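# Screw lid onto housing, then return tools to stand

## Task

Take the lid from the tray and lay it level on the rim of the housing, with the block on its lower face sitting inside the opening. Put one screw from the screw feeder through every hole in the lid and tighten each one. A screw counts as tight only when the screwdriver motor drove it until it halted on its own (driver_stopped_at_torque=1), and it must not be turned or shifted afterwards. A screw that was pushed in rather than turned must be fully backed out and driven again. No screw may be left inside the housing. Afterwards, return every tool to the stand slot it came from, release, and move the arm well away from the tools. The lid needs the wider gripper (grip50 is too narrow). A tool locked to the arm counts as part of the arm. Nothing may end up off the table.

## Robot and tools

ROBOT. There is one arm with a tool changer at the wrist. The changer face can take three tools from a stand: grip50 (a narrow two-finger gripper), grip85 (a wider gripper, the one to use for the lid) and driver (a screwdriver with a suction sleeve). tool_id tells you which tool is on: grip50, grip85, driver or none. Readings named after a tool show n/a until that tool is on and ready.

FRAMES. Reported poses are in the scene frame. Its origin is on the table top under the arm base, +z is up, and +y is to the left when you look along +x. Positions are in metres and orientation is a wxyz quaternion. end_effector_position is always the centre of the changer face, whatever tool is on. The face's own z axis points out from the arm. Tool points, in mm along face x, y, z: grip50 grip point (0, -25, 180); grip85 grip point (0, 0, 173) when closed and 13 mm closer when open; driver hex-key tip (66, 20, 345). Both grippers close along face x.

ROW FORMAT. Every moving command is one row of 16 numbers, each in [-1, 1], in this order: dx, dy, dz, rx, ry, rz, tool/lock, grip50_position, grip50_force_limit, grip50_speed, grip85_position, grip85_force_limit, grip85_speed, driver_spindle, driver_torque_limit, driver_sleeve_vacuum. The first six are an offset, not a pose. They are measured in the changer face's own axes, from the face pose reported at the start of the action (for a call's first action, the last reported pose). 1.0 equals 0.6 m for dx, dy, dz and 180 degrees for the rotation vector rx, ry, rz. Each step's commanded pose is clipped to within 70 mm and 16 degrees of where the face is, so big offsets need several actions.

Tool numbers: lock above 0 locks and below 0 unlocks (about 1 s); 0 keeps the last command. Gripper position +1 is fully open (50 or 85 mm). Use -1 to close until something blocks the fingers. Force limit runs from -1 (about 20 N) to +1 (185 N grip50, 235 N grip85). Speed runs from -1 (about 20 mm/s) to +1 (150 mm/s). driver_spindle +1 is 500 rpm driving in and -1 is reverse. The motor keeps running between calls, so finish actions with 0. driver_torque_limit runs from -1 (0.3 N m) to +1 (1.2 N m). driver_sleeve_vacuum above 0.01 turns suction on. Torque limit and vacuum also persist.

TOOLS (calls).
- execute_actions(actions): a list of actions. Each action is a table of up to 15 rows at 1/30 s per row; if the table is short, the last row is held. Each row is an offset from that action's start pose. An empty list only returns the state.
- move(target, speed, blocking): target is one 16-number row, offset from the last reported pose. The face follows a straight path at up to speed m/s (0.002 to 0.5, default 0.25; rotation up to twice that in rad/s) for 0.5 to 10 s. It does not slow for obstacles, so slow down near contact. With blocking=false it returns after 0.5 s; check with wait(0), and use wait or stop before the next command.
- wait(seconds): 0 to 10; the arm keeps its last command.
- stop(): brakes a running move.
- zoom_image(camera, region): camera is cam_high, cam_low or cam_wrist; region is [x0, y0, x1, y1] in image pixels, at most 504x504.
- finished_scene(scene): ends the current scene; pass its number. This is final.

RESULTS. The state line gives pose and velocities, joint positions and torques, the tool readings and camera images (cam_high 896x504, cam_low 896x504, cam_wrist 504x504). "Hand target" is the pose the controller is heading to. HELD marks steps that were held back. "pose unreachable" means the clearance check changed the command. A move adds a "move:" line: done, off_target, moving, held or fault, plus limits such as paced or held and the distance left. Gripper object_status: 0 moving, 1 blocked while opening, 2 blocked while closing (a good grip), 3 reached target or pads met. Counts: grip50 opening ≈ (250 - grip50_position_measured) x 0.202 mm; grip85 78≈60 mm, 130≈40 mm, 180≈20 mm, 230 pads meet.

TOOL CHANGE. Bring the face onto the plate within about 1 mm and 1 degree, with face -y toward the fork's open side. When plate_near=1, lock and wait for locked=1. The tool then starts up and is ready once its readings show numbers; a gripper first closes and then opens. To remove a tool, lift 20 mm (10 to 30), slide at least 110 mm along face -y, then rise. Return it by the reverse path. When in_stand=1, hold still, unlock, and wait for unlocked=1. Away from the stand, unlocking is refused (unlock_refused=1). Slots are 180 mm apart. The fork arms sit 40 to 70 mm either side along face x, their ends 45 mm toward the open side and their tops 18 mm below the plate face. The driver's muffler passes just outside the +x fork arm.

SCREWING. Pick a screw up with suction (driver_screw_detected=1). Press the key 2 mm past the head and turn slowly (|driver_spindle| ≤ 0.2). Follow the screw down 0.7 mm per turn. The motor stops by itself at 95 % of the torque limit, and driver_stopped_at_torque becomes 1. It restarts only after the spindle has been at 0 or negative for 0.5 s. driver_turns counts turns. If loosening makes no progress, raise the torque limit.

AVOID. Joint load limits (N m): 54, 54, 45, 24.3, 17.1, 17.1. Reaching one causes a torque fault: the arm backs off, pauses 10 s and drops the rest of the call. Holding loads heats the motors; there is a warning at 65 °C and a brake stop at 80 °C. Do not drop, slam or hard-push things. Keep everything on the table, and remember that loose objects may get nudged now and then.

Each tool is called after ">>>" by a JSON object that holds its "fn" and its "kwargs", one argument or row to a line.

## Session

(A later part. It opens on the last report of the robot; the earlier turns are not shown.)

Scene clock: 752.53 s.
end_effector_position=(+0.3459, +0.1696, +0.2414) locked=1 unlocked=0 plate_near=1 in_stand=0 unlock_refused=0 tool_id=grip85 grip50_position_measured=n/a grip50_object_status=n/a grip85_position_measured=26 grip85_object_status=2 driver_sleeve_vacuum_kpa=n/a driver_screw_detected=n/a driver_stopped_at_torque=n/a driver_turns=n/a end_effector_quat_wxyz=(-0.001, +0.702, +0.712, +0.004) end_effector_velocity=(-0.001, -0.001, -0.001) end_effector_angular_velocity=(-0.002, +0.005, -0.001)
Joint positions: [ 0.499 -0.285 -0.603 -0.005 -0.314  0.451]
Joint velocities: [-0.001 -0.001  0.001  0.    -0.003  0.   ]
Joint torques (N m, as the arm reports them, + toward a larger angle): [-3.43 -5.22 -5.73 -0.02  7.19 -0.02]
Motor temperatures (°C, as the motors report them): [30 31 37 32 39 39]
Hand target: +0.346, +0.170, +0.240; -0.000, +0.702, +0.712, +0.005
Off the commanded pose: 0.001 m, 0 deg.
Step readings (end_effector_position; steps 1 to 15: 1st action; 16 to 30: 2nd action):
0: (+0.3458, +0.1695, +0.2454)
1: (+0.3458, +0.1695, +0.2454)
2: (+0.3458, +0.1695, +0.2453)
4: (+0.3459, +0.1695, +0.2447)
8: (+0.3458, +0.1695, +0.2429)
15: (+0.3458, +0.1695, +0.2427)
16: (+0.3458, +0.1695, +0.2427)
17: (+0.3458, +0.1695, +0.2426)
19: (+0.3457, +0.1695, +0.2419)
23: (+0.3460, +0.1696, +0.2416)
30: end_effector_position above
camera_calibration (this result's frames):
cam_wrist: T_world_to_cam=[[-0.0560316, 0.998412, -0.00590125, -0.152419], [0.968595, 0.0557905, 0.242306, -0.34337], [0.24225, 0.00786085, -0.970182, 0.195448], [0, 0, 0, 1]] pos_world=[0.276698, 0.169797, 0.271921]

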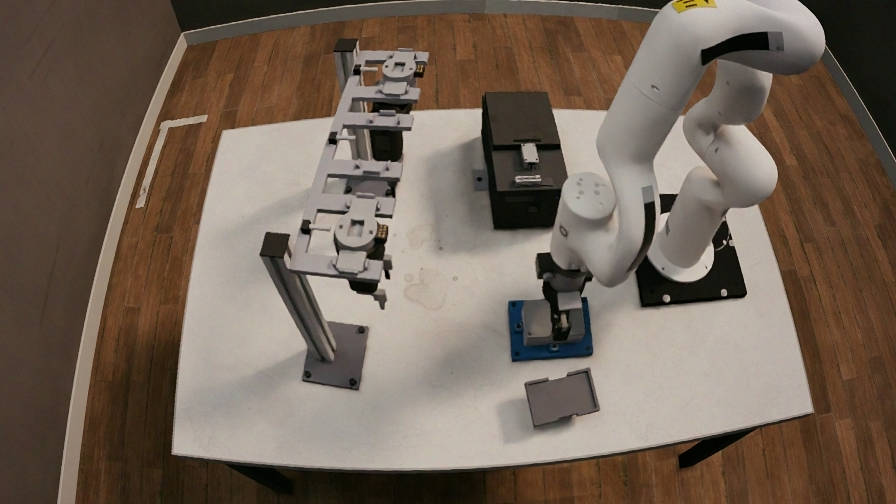

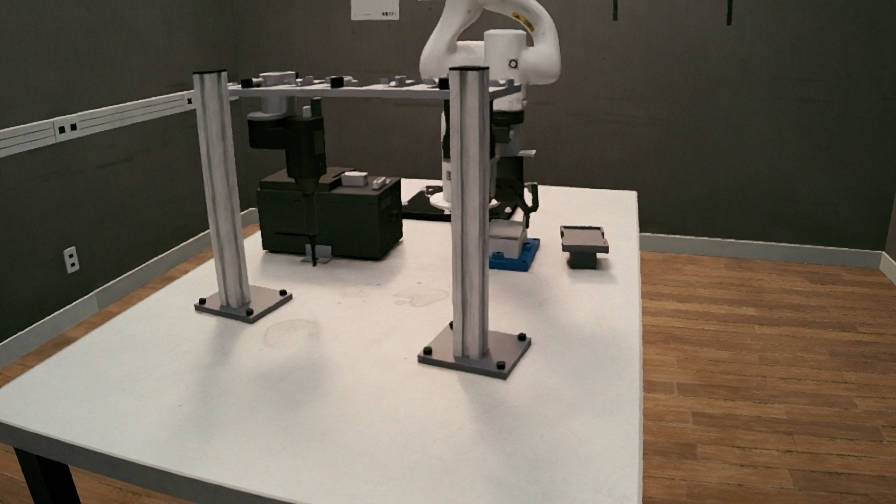

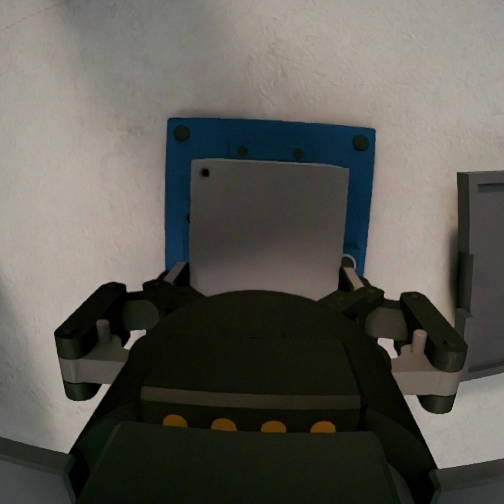

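>>> {"fn": "execute_actions", "kwargs": {
  "actions": [
    [[0,0,-0.0012,0,0,0,0,1,0,0,-1,-0.4,-0.6,0,0,0]],
    [[0,0,0,0,0,0,0,1,0,0,1,-0.4,-0.6,0,0,0]],
    [[0,0,0,0,0,0,0,1,0,0,1,-0.4,-0.6,0,0,0]]
  ]
}}

>>> {"fn": "move", "kwargs": {
  "target": [0,0,-0.2,0,0,0,0,1,0,0,1,-0.4,-0.6,0,0,0],
  "speed": 0.12
}}

>>> {"fn": "zoom_image", "kwargs": {
  "camera": "cam_wrist",
  "region": [150, 100, 390, 310]
}}

>>> {"fn": "zoom_image", "kwargs": {
  "camera": "cam_high",
  "region": [490, 270, 610, 370]
}}

>>> {"fn": "zoom_image", "kwargs": {
  "camera": "cam_low",
  "region": [470, 200, 570, 290]
}}

Scene clock: 767.53 s.
end_effector_position=(+0.3456, +0.1694, +0.2415) locked=1 unlocked=0 plate_near=1 in_stand=0 unlock_refused=0 tool_id=grip85 grip50_position_measured=n/a grip50_object_status=n/a grip85_position_measured=3 grip85_object_status=3 driver_sleeve_vacuum_kpa=n/a driver_screw_detected=n/a driver_stopped_at_torque=n/a driver_turns=n/a end_effector_quat_wxyz=(-0.001, +0.703, +0.712, +0.004) end_effector_velocity=(+0.001, -0.000, +0.000) end_effector_angular_velocity=(+0.001, -0.002, -0.000)
Joint positions: [ 0.499 -0.284 -0.602 -0.005 -0.315  0.451]
Joint velocities: [-0.001  0.    -0.001 -0.     0.    -0.   ]
Joint torques (N m, as the arm reports them, + toward a larger angle): [ -0.77  31.27 -15.08  -0.08  -0.03  -0.24]
Motor temperatures (°C, as the motors report them): [30 30 37 32 40 39]
Hand target: +0.346, +0.169, +0.242; -0.001, +0.703, +0.712, +0.004
Off the commanded pose: 0.000 m, 0 deg.
Step readings (end_effector_position; steps 1 to 15: 1st action; 16 to 30: 2nd action; 31 to 45: 3rd action):
0: (+0.3455, +0.1694, +0.2412)
1: (+0.3455, +0.1694, +0.2412)
2: (+0.3455, +0.1694, +0.2414)
4: (+0.3455, +0.1694, +0.2415)
8: (+0.3456, +0.1694, +0.2416)
15: (+0.3457, +0.1695, +0.2417)
16: (+0.3457, +0.1695, +0.2417)
17: (+0.3455, +0.1694, +0.2413)
19: (+0.3451, +0.1691, +0.2406)
23: (+0.3452, +0.1691, +0.2408)
30: (+0.3456, +0.1694, +0.2415)
31: (+0.3456, +0.1694, +0.2416)
32: (+0.3456, +0.1694, +0.2416)
34: (+0.3456, +0.1694, +0.2415)
38: (+0.3456, +0.1694, +0.2415)
45: end_effector_position above
camera_calibration (this result's frames):
cam_wrist: T_world_to_cam=[[-0.0557876, 0.998425, -0.00598029, -0.152301], [0.968654, 0.0555744, 0.242119, -0.343044], [0.24207, 0.00771442, -0.970228, 0.195722], [0, 0, 0, 1]] pos_world=[0.276416, 0.169615, 0.272042]

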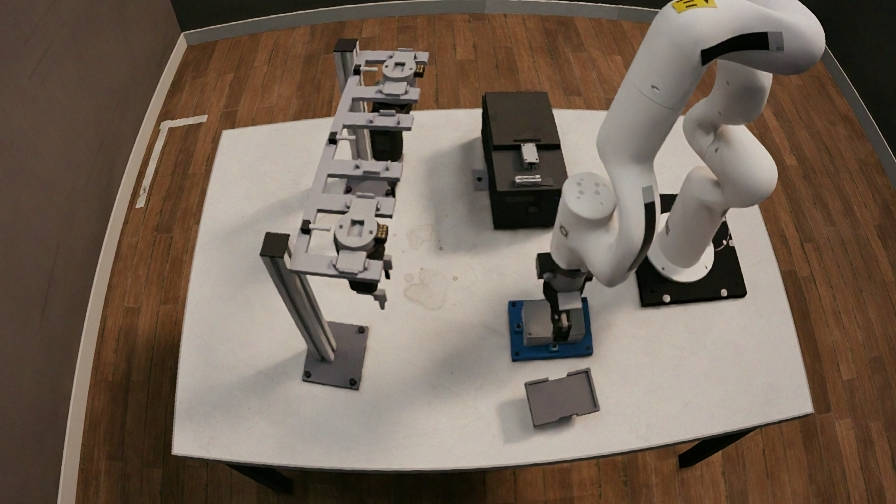

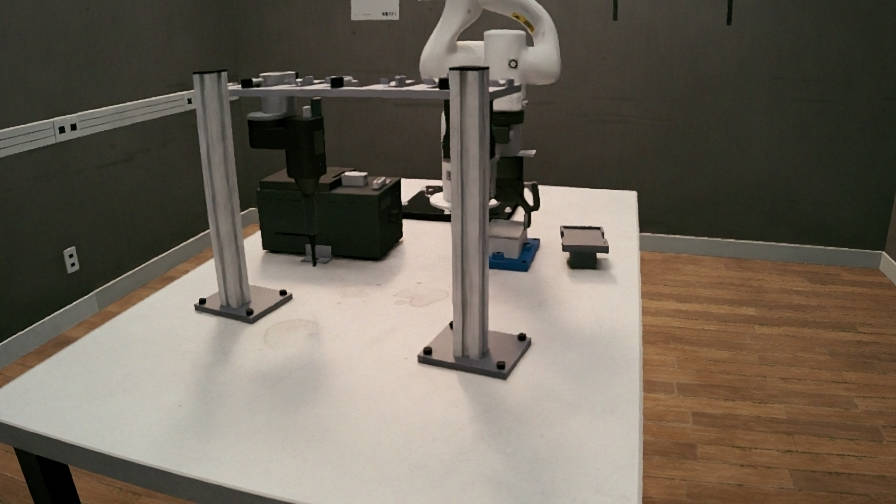

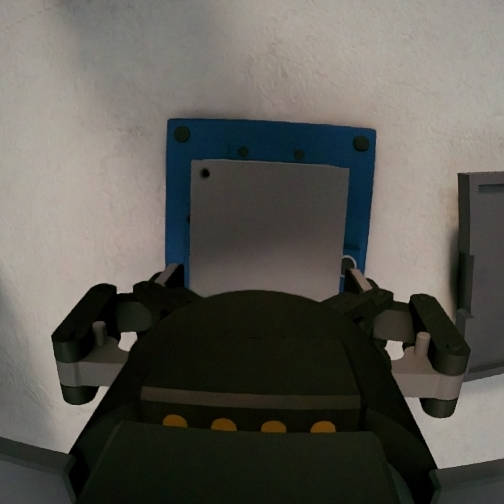

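Scene clock: 768.93 s.
end_effector_position=(+0.3450, +0.1688, +0.3612) locked=1 unlocked=0 plate_near=1 in_stand=0 unlock_refused=0 tool_id=grip85 grip50_position_measured=n/a grip50_object_status=n/a grip85_position_measured=3 grip85_object_status=3 driver_sleeve_vacuum_kpa=n/a driver_screw_detected=n/a driver_stopped_at_torque=n/a driver_turns=n/a end_effector_quat_wxyz=(-0.001, +0.702, +0.712, +0.004) end_effector_velocity=(+0.000, +0.000, +0.001) end_effector_angular_velocity=(-0.000, +0.000, +0.000)
Joint positions: [ 0.5   -0.028 -0.664 -0.002 -0.633  0.448]
Joint velocities: [ 0.001  0.002 -0.002 -0.    -0.004  0.   ]
Joint torques (N m, as the arm reports them, + toward a larger angle): [ -0.86  24.64 -19.6    0.35   0.    -0.28]
Motor temperatures (°C, as the motors report them): [30 30 37 32 40 39]
Hand target: +0.345, +0.169, +0.362; -0.001, +0.702, +0.712, +0.004
Off the commanded pose: 0.000 m, 0 deg.
move: done
camera_calibration (this result's frames):
cam_wrist: T_world_to_cam=[[-0.0560467, 0.998412, -0.00575077, -0.150987], [0.968802, 0.0557754, 0.241478, -0.37126], [0.241415, 0.00796269, -0.970389, 0.312259], [0, 0, 0, 1]] pos_world=[0.275831, 0.168968, 0.391796]

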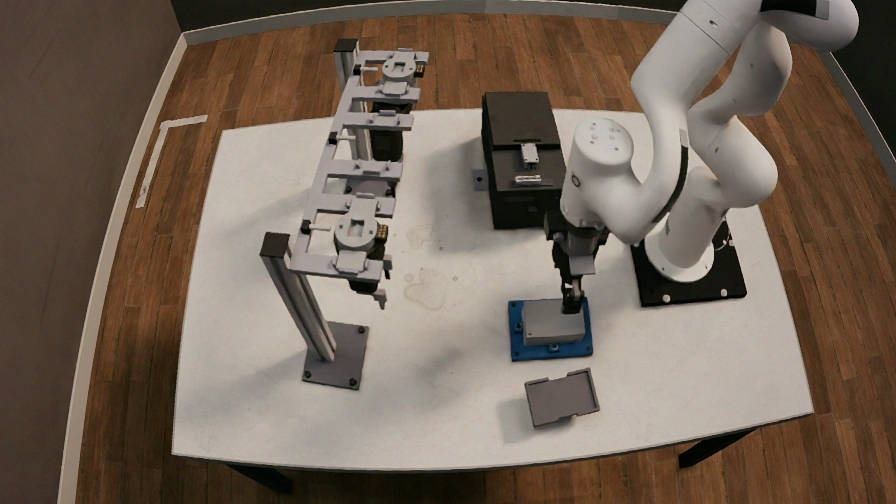

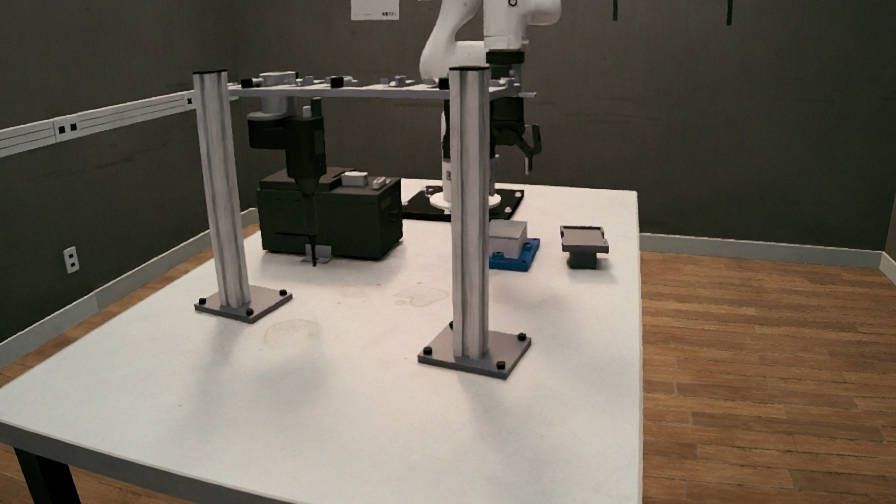

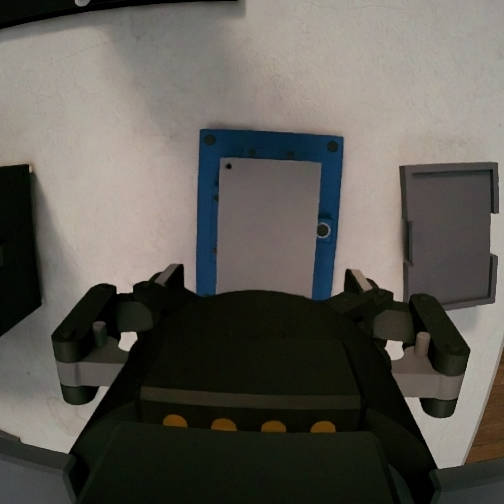

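Region (150, 100, 390, 310) of cam_wrist's 504x504 image, scaled by 2.100, with more detail than that image has; it fills the top 441 rows of this view, and the rest is white.

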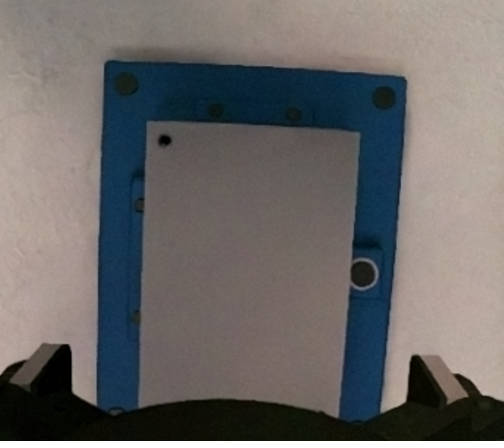

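Region (490, 270, 610, 370) of cam_high's 896x504 image, scaled by 4.200, with more detail than that image has.

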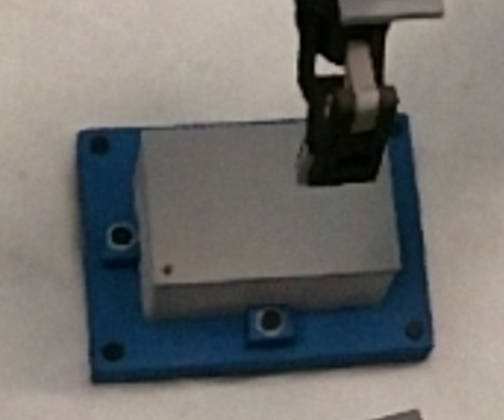

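Region (470, 200, 570, 290) of cam_low's 896x504 image, scaled by 5.040, with more detail than that image has; it fills the top 454 rows of this view, and the rest is white.

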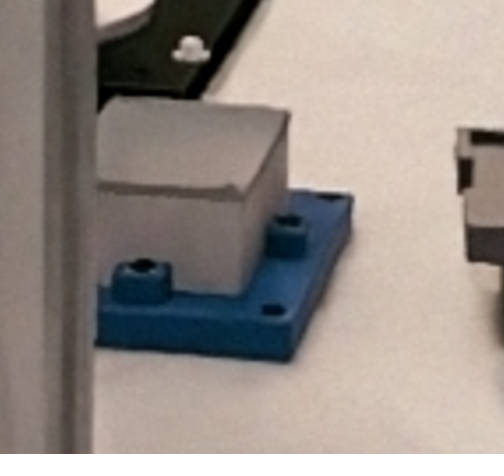

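>>> {"fn": "move", "kwargs": {
  "target": [-0.2632,0.3008,-0.1163,0,0,0.0491,0,1,0,0,1,0,0,0,0,0],
  "speed": 0.3
}}

Scene clock: 786.03 s.
end_effector_position=(+0.5269, +0.0129, +0.4307) locked=1 unlocked=0 plate_near=1 in_stand=0 unlock_refused=0 tool_id=grip85 grip50_position_measured=n/a grip50_object_status=n/a grip85_position_measured=3 grip85_object_status=3 driver_sleeve_vacuum_kpa=n/a driver_screw_detected=n/a driver_stopped_at_torque=n/a driver_turns=n/a end_effector_quat_wxyz=(-0.001, +0.755, +0.656, +0.003) end_effector_velocity=(+0.002, -0.001, +0.002) end_effector_angular_velocity=(+0.000, -0.005, -0.000)
Joint positions: [ 0.069 -0.28  -1.131  0.    -0.848  0.169]
Joint velocities: [-0.001 -0.001 -0.006 -0.     0.    -0.001]
Joint torques (N m, as the arm reports them, + toward a larger angle): [ -0.42  42.11 -21.52   0.3   -0.04  -0.29]
Motor temperatures (°C, as the motors report them): [30 30 37 32 40 39]
Hand target: +0.527, +0.013, +0.431; -0.001, +0.755, +0.656, +0.004
Off the commanded pose: 0.000 m, 0 deg.
move: done
camera_calibration (this result's frames):
cam_wrist: T_world_to_cam=[[0.097431, 0.995228, -0.0053887, -0.0657363], [0.966154, -0.0932825, 0.24051, -0.551848], [0.23886, -0.0286395, -0.970632, 0.338971], [0, 0, 0, 1]] pos_world=[0.458609, 0.0236527, 0.461387]

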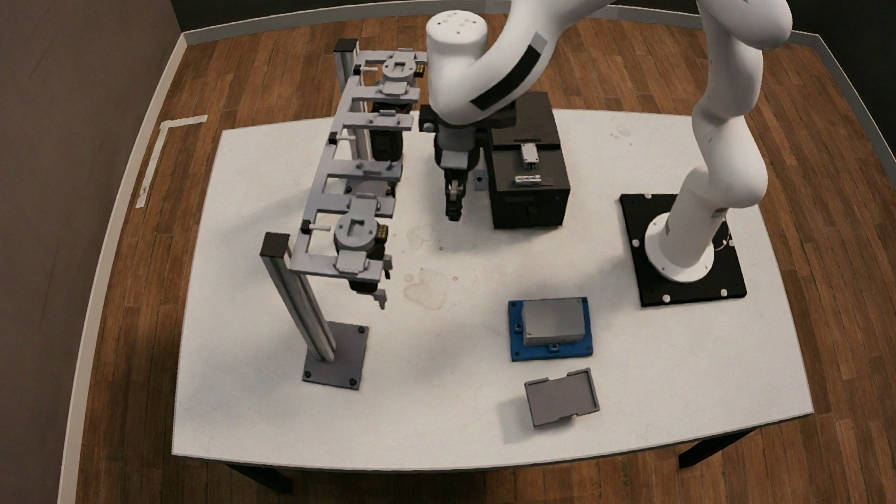

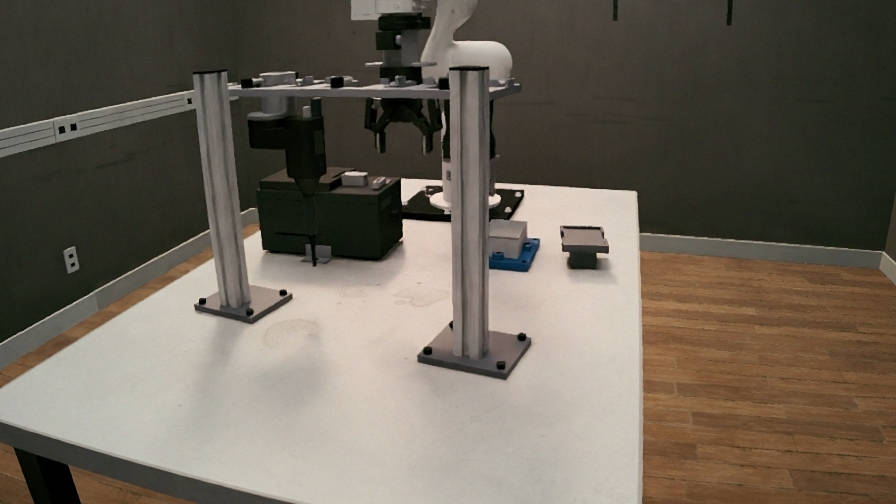

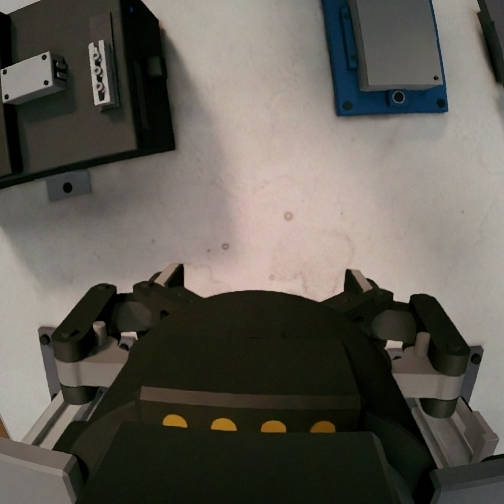

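>>> {"fn": "move", "kwargs": {
  "target": [0.0011,0.211,-0.0015,0,0,0,0,1,0,0,1,0,0,0,0,0],
  "speed": 0.1
}}

>>> {"fn": "execute_actions", "kwargs": {
  "actions": [
    [[0,0,0.005,0,0,0,0,1,0,0,1,0,0,0,0,0],[0,0,0.01,0,0,0,0,1,0,0,1,0,0,0,0,0],[0,0,0.015,0,0,0,0,1,0,0,1,0,0,0,0,0],[0,0,0.02,0,0,0,0,1,0,0,1,0,0,0,0,0],[0,0,0.025,0,0,0,0,1,0,0,1,0,0,0,0,0]],
    [[0,0,0.002,0,0,0,0,1,0,0,1,0,0,0,0,0],[0,0,0.004,0,0,0,0,1,0,0,1,0,0,0,0,0],[0,0,0.006,0,0,0,0,1,0,0,1,0,0,0,0,0],[0,0,0.008,0,0,0,0,1,0,0,1,0,0,0,0,0]]
  ]
}}

Scene clock: 799.57 s.
end_effector_position=(+0.6522, -0.0043, +0.4320) locked=1 unlocked=0 plate_near=1 in_stand=0 unlock_refused=0 tool_id=grip85 grip50_position_measured=n/a grip50_object_status=n/a grip85_position_measured=3 grip85_object_status=3 driver_sleeve_vacuum_kpa=n/a driver_screw_detected=n/a driver_stopped_at_torque=n/a driver_turns=n/a end_effector_quat_wxyz=(-0.001, +0.755, +0.656, +0.003) end_effector_velocity=(+0.001, -0.000, +0.001) end_effector_angular_velocity=(-0.001, -0.002, -0.000)
Joint positions: [ 0.037 -0.586 -1.556  0.    -0.967  0.137]
Joint velocities: [-0.    -0.002 -0.005 -0.001 -0.001  0.   ]
Joint torques (N m, as the arm reports them, + toward a larger angle): [ -1.74  60.04 -22.28   0.11   0.    -0.21]
Motor temperatures (°C, as the motors report them): [30 31 38 32 40 39]
Hand target: +0.652, -0.004, +0.432; -0.001, +0.755, +0.656, +0.004
Off the commanded pose: 0.000 m, 0 deg.
move: done
camera_calibration (this result's frames):
cam_wrist: T_world_to_cam=[[0.0972437, 0.995246, -0.00531971, -0.0607038], [0.966199, -0.0931206, 0.240393, -0.674735], [0.238755, -0.0285166, -0.970661, 0.309823], [0, 0, 0, 1]] pos_world=[0.583859, 0.00641861, 0.462612]

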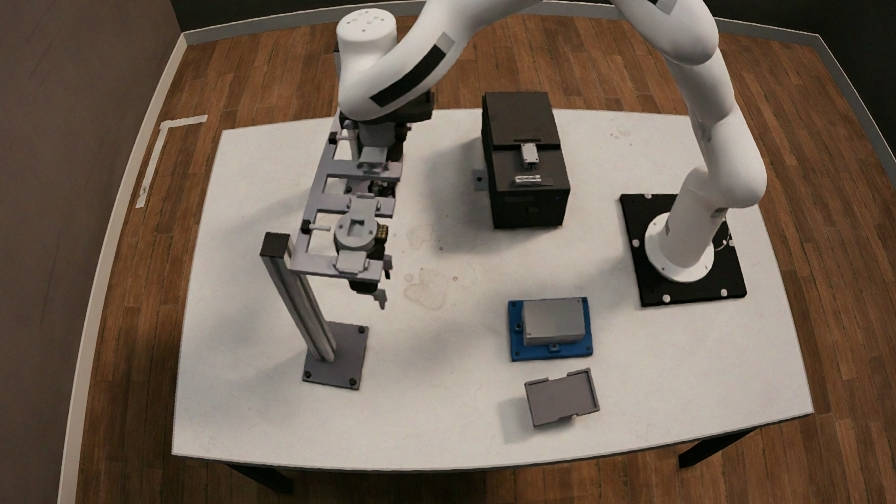

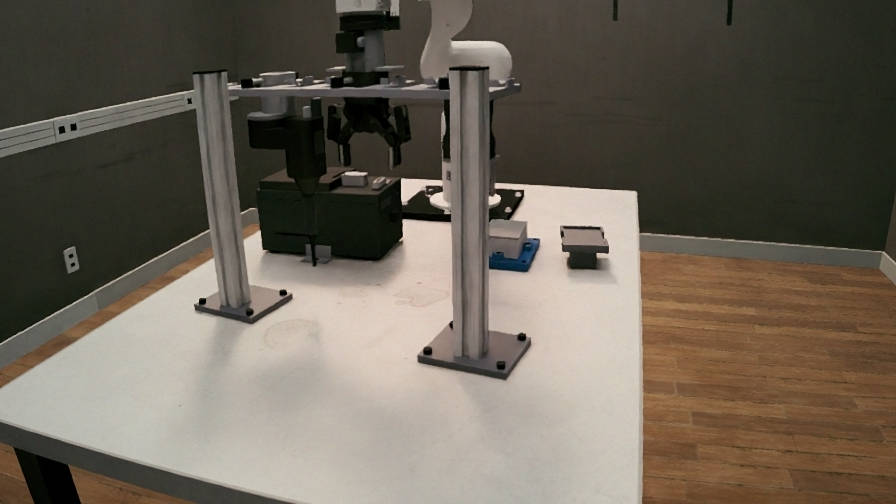

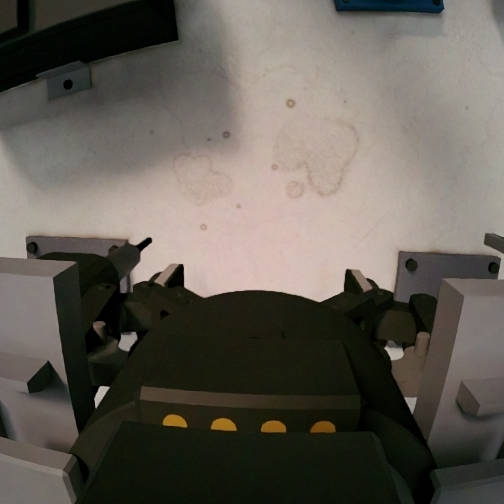

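Scene clock: 800.57 s.
end_effector_position=(+0.6522, -0.0044, +0.4124) locked=1 unlocked=0 plate_near=1 in_stand=1 unlock_refused=0 tool_id=grip85 grip50_position_measured=n/a grip50_object_status=n/a grip85_position_measured=3 grip85_object_status=3 driver_sleeve_vacuum_kpa=n/a driver_screw_detected=n/a driver_stopped_at_torque=n/a driver_turns=n/a end_effector_quat_wxyz=(-0.001, +0.755, +0.656, +0.003) end_effector_velocity=(+0.000, -0.000, +0.000) end_effector_angular_velocity=(-0.000, -0.000, -0.000)
Joint positions: [ 0.037 -0.601 -1.533  0.    -0.929  0.137]
Joint velocities: [-0.    -0.    -0.    -0.    -0.     0.001]
Joint torques (N m, as the arm reports them, + toward a larger angle): [  2.68  59.07 -22.47   0.73   0.27  -0.28]
Motor temperatures (°C, as the motors report them): [30 31 38 32 40 39]
Hand target: +0.652, -0.004, +0.412; -0.001, +0.755, +0.656, +0.004
Off the commanded pose: 0.000 m, 0 deg.
Step readings (end_effector_position; steps 1 to 15: 1st action; 16 to 30: 2nd action):
0: (+0.6522, -0.0043, +0.4320)
1: (+0.6522, -0.0043, +0.4320)
2: (+0.6522, -0.0043, +0.4316)
4: (+0.6523, -0.0043, +0.4289)
8: (+0.6519, -0.0043, +0.4189)
15: (+0.6522, -0.0043, +0.4171)
16: (+0.6522, -0.0043, +0.4171)
17: (+0.6522, -0.0043, +0.4170)
19: (+0.6523, -0.0044, +0.4160)
23: (+0.6522, -0.0044, +0.4127)
30: end_effector_position above
camera_calibration (this result's frames):
cam_wrist: T_world_to_cam=[[0.0973641, 0.995234, -0.0054242, -0.0608328], [0.966191, -0.0932127, 0.240386, -0.670061], [0.238735, -0.0286458, -0.970662, 0.290818], [0, 0, 0, 1]] pos_world=[0.583901, 0.00641538, 0.44303]

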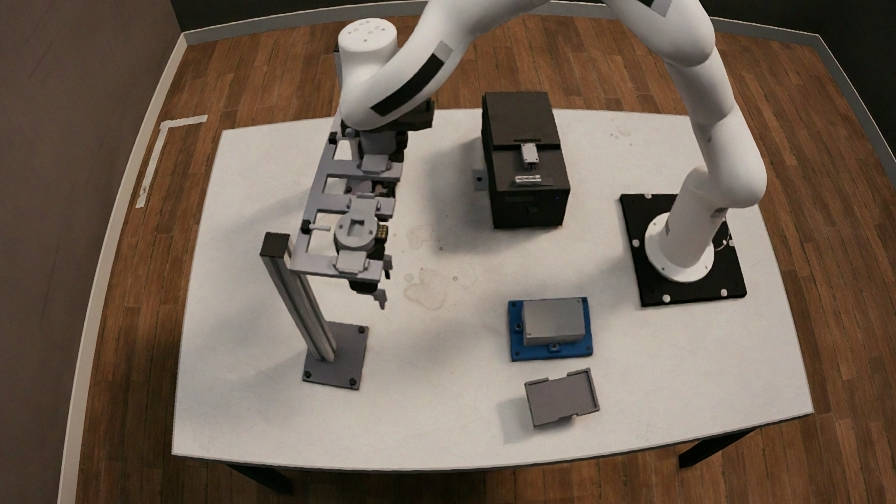

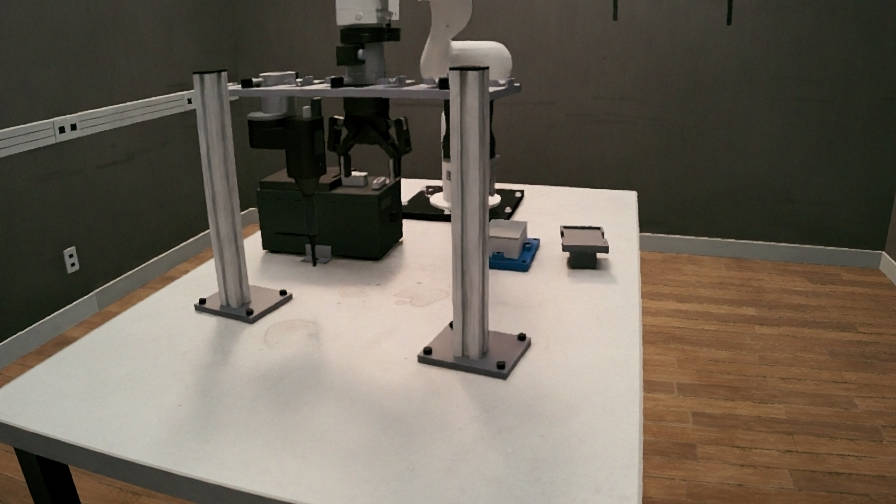

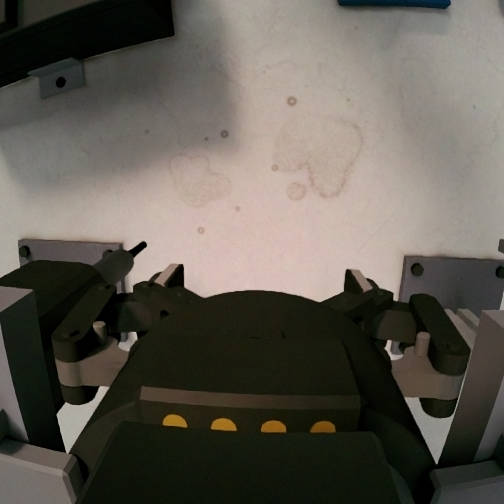

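>>> {"fn": "execute_actions", "kwargs": {
  "actions": [
    [[0,0,0.0015,0,0,0,0,1,0,0,1,0,0,0,0,0]],
    [[0,0,0,0,0,0,-1,1,0,0,1,0,0,0,0,0]],
    [[0,0,0,0,0,0,-1,1,0,0,1,0,0,0,0,0]],
    [[0,0,0,0,0,0,-1,1,0,0,1,0,0,0,0,0]]
  ]
}}

Scene clock: 809.83 s.
end_effector_position=(+0.6523, -0.0043, +0.4117) locked=0 unlocked=1 plate_near=1 in_stand=1 unlock_refused=0 tool_id=none grip50_position_measured=n/a grip50_object_status=n/a grip85_position_measured=n/a grip85_object_status=n/a driver_sleeve_vacuum_kpa=n/a driver_screw_detected=n/a driver_stopped_at_torque=n/a driver_turns=n/a end_effector_quat_wxyz=(-0.001, +0.755, +0.656, +0.004) end_effector_velocity=(+0.000, -0.001, +0.000) end_effector_angular_velocity=(-0.001, -0.001, -0.000)
Joint positions: [ 0.037 -0.601 -1.533  0.    -0.928  0.137]
Joint velocities: [-0.001  0.    -0.    -0.001  0.     0.   ]
Joint torques (N m, as the arm reports them, + toward a larger angle): [  5.01  43.88 -16.33   1.36   0.62  -0.63]
Motor temperatures (°C, as the motors report them): [30 31 38 32 40 39]
Hand target: +0.652, -0.004, +0.412; -0.001, +0.755, +0.656, +0.004
Off the commanded pose: 0.000 m, 0 deg.
Step readings (end_effector_position; steps 1 to 15: 1st action; 16 to 30: 2nd action; 31 to 45: 3rd action; 46 to 60: 4th action):
0: (+0.6522, -0.0043, +0.4123)
1: (+0.6522, -0.0043, +0.4123)
2: (+0.6523, -0.0043, +0.4122)
4: (+0.6523, -0.0043, +0.4122)
8: (+0.6523, -0.0043, +0.4121)
15: (+0.6523, -0.0043, +0.4120)
16: (+0.6522, -0.0043, +0.4117)
17: (+0.6522, -0.0043, +0.4118)
19: (+0.6522, -0.0043, +0.4118)
23: (+0.6523, -0.0043, +0.4117)
30: (+0.6523, -0.0043, +0.4117)
31: (+0.6523, -0.0043, +0.4117)
32: (+0.6523, -0.0043, +0.4117)
34: (+0.6523, -0.0043, +0.4117)
38: (+0.6523, -0.0043, +0.4117)
45: (+0.6523, -0.0043, +0.4117)
46: (+0.6523, -0.0043, +0.4117)
47: (+0.6523, -0.0043, +0.4117)
49: (+0.6523, -0.0043, +0.4117)
53: (+0.6523, -0.0043, +0.4117)
60: end_effector_position above
camera_calibration (this result's frames):
cam_wrist: T_world_to_cam=[[0.0973524, 0.995236, -0.00528281, -0.0609957], [0.966035, -0.0932167, 0.241012, -0.67016], [0.239371, -0.0285665, -0.970508, 0.289698], [0, 0, 0, 1]] pos_world=[0.583991, 0.00651064, 0.442349]

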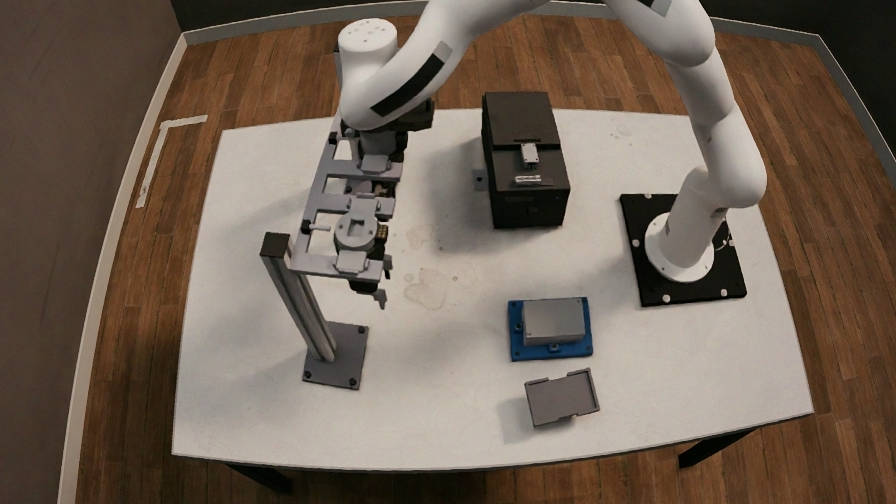

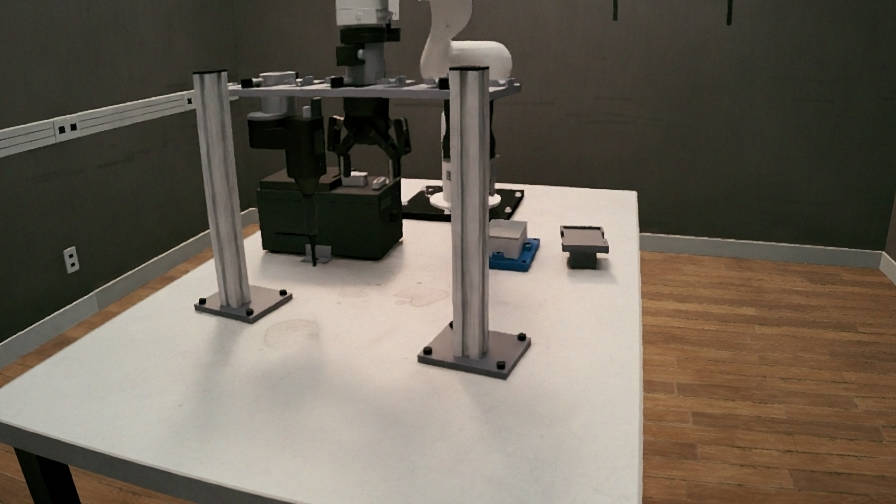

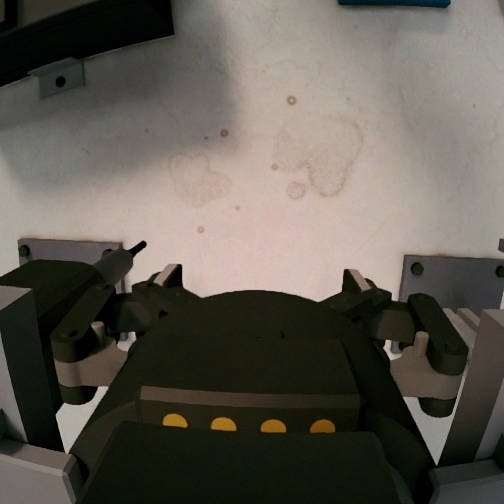

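>>> {"fn": "move", "kwargs": {
  "target": [0,0,-0.06,0,0,0,0,1,0,0,1,0,0,0,0,0],
  "speed": 0.08
}}

>>> {"fn": "move", "kwargs": {
  "target": [-0.29,0.005,-0.0463,0,0,0,0,1,0,0,1,0,0,0,0,0],
  "speed": 0.2
}}

>>> {"fn": "zoom_image", "kwargs": {
  "camera": "cam_wrist",
  "region": [110, 200, 390, 440]
}}

Scene clock: 829.03 s.
end_effector_position=(+0.6521, -0.0044, +0.4475) locked=0 unlocked=1 plate_near=0 in_stand=0 unlock_refused=0 tool_id=none grip50_position_measured=n/a grip50_object_status=n/a grip85_position_measured=n/a grip85_object_status=n/a driver_sleeve_vacuum_kpa=n/a driver_screw_detected=n/a driver_stopped_at_torque=n/a driver_turns=n/a end_effector_quat_wxyz=(-0.001, +0.755, +0.656, +0.004) end_effector_velocity=(+0.000, -0.001, -0.000) end_effector_angular_velocity=(-0.000, +0.001, -0.001)
Joint positions: [ 0.037 -0.576 -1.576  0.    -0.997  0.137]
Joint velocities: [-0.001 -0.001 -0.002 -0.001 -0.002  0.   ]
Joint torques (N m, as the arm reports them, + toward a larger angle): [ -1.26  47.99 -17.53   0.46   0.    -0.18]
Motor temperatures (°C, as the motors report them): [30 31 38 32 40 39]
Hand target: +0.652, -0.004, +0.448; -0.001, +0.755, +0.656, +0.004
Off the commanded pose: 0.000 m, 0 deg.
move: done
camera_calibration (this result's frames):
cam_wrist: T_world_to_cam=[[0.0972252, 0.995249, -0.00524302, -0.0605764], [0.966115, -0.093111, 0.240731, -0.678559], [0.239099, -0.0284705, -0.970578, 0.324639], [0, 0, 0, 1]] pos_world=[0.583835, 0.00634984, 0.47812]

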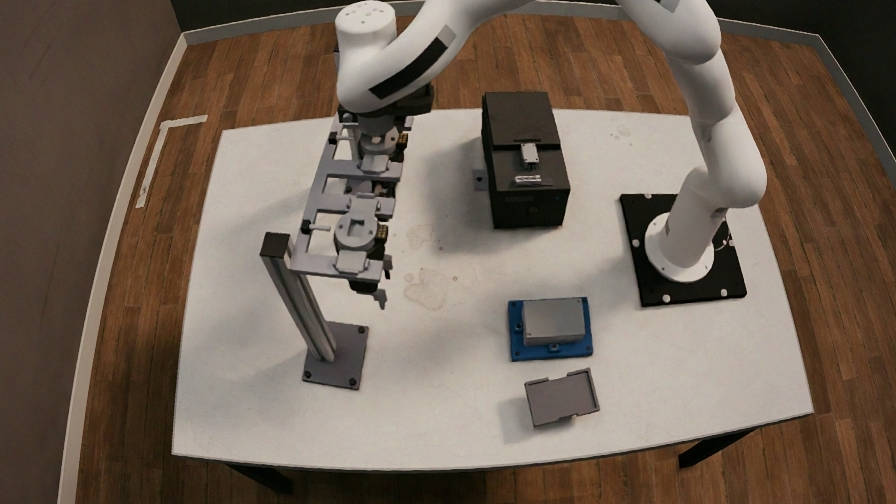

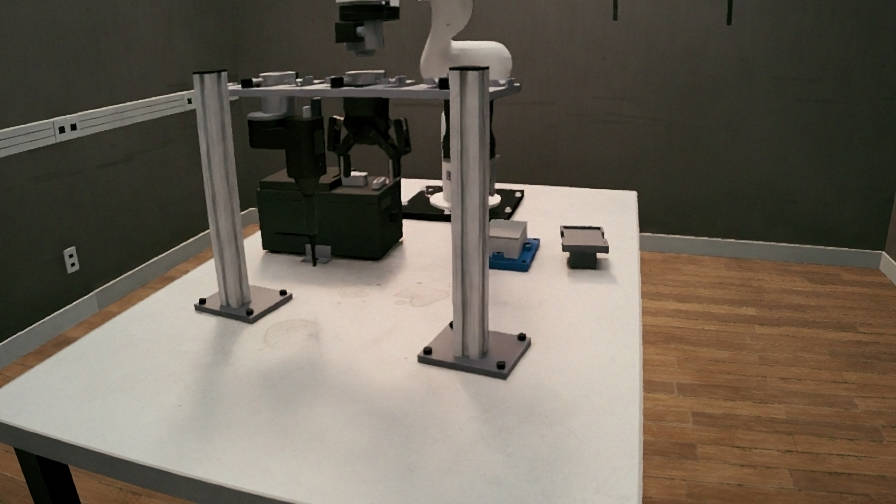

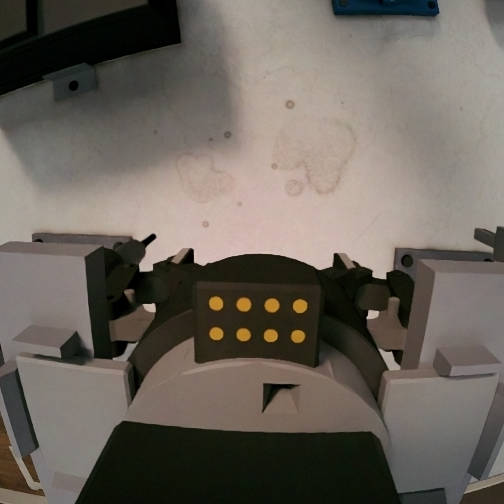

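Scene clock: 830.33 s.
end_effector_position=(+0.6305, -0.1769, +0.4743) locked=0 unlocked=1 plate_near=0 in_stand=0 unlock_refused=0 tool_id=none grip50_position_measured=n/a grip50_object_status=n/a grip85_position_measured=n/a grip85_object_status=n/a driver_sleeve_vacuum_kpa=n/a driver_screw_detected=n/a driver_stopped_at_torque=n/a driver_turns=n/a end_effector_quat_wxyz=(-0.001, +0.755, +0.656, +0.004) end_effector_velocity=(+0.000, -0.001, +0.001) end_effector_angular_velocity=(+0.001, -0.000, -0.000)
Joint positions: [-0.23  -0.566 -1.624  0.001 -1.055 -0.13 ]
Joint velocities: [-0.002 -0.001 -0.002  0.001 -0.002 -0.002]
Joint torques (N m, as the arm reports them, + toward a larger angle): [ -0.39  48.18 -18.06   0.55  -0.03  -0.38]
Motor temperatures (°C, as the motors report them): [30 31 38 32 40 39]
Hand target: +0.630, -0.177, +0.474; -0.001, +0.755, +0.656, +0.004
Off the commanded pose: 0.000 m, 0 deg.
move: done
camera_calibration (this result's frames):
cam_wrist: T_world_to_cam=[[0.0968562, 0.995283, -0.00554561, 0.113731], [0.966095, -0.092673, 0.240984, -0.680199], [0.239333, -0.0286983, -0.970513, 0.350686], [0, 0, 0, 1]] pos_world=[0.56219, -0.166166, 0.504893]

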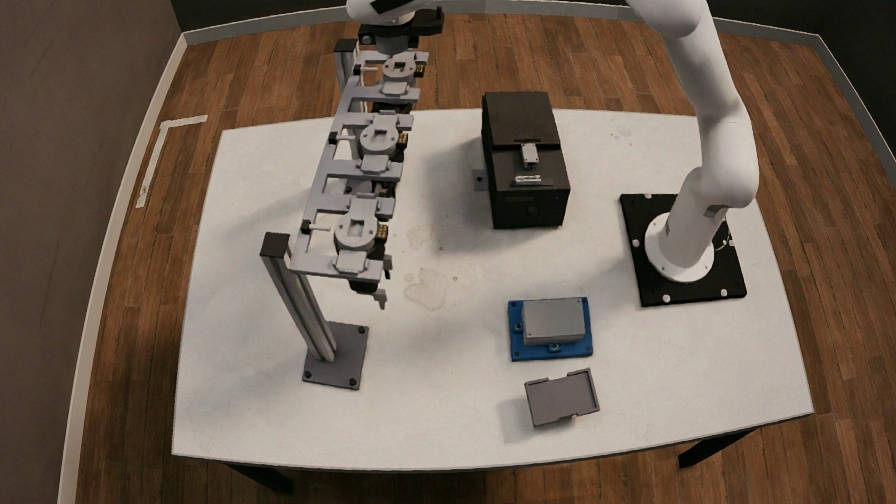

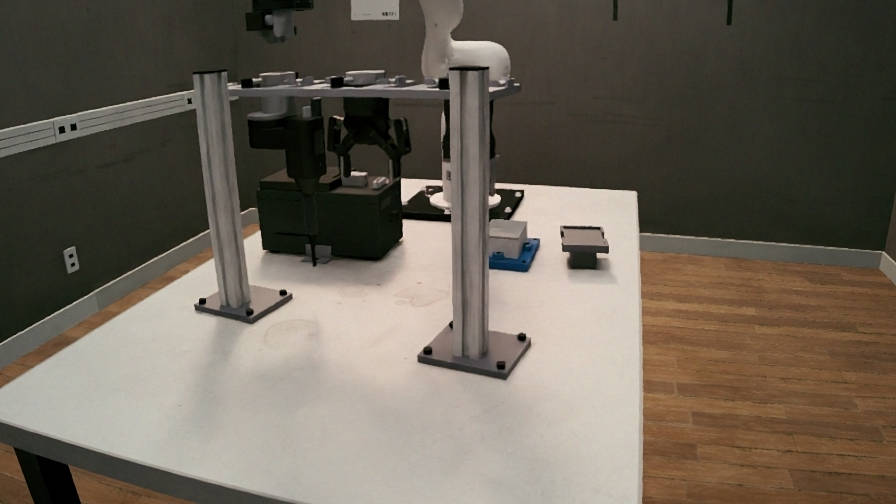

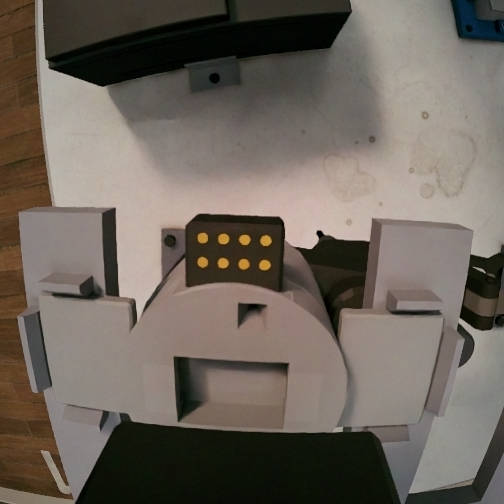

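Region (110, 200, 390, 440) of cam_wrist's 504x504 image, scaled by 1.800, with more detail than that image has; it fills the top 432 rows of this view, and the rest is white.

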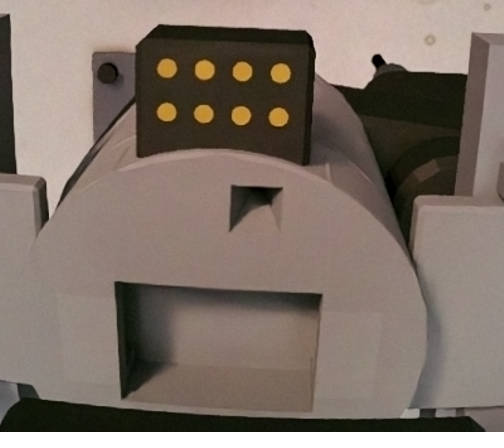

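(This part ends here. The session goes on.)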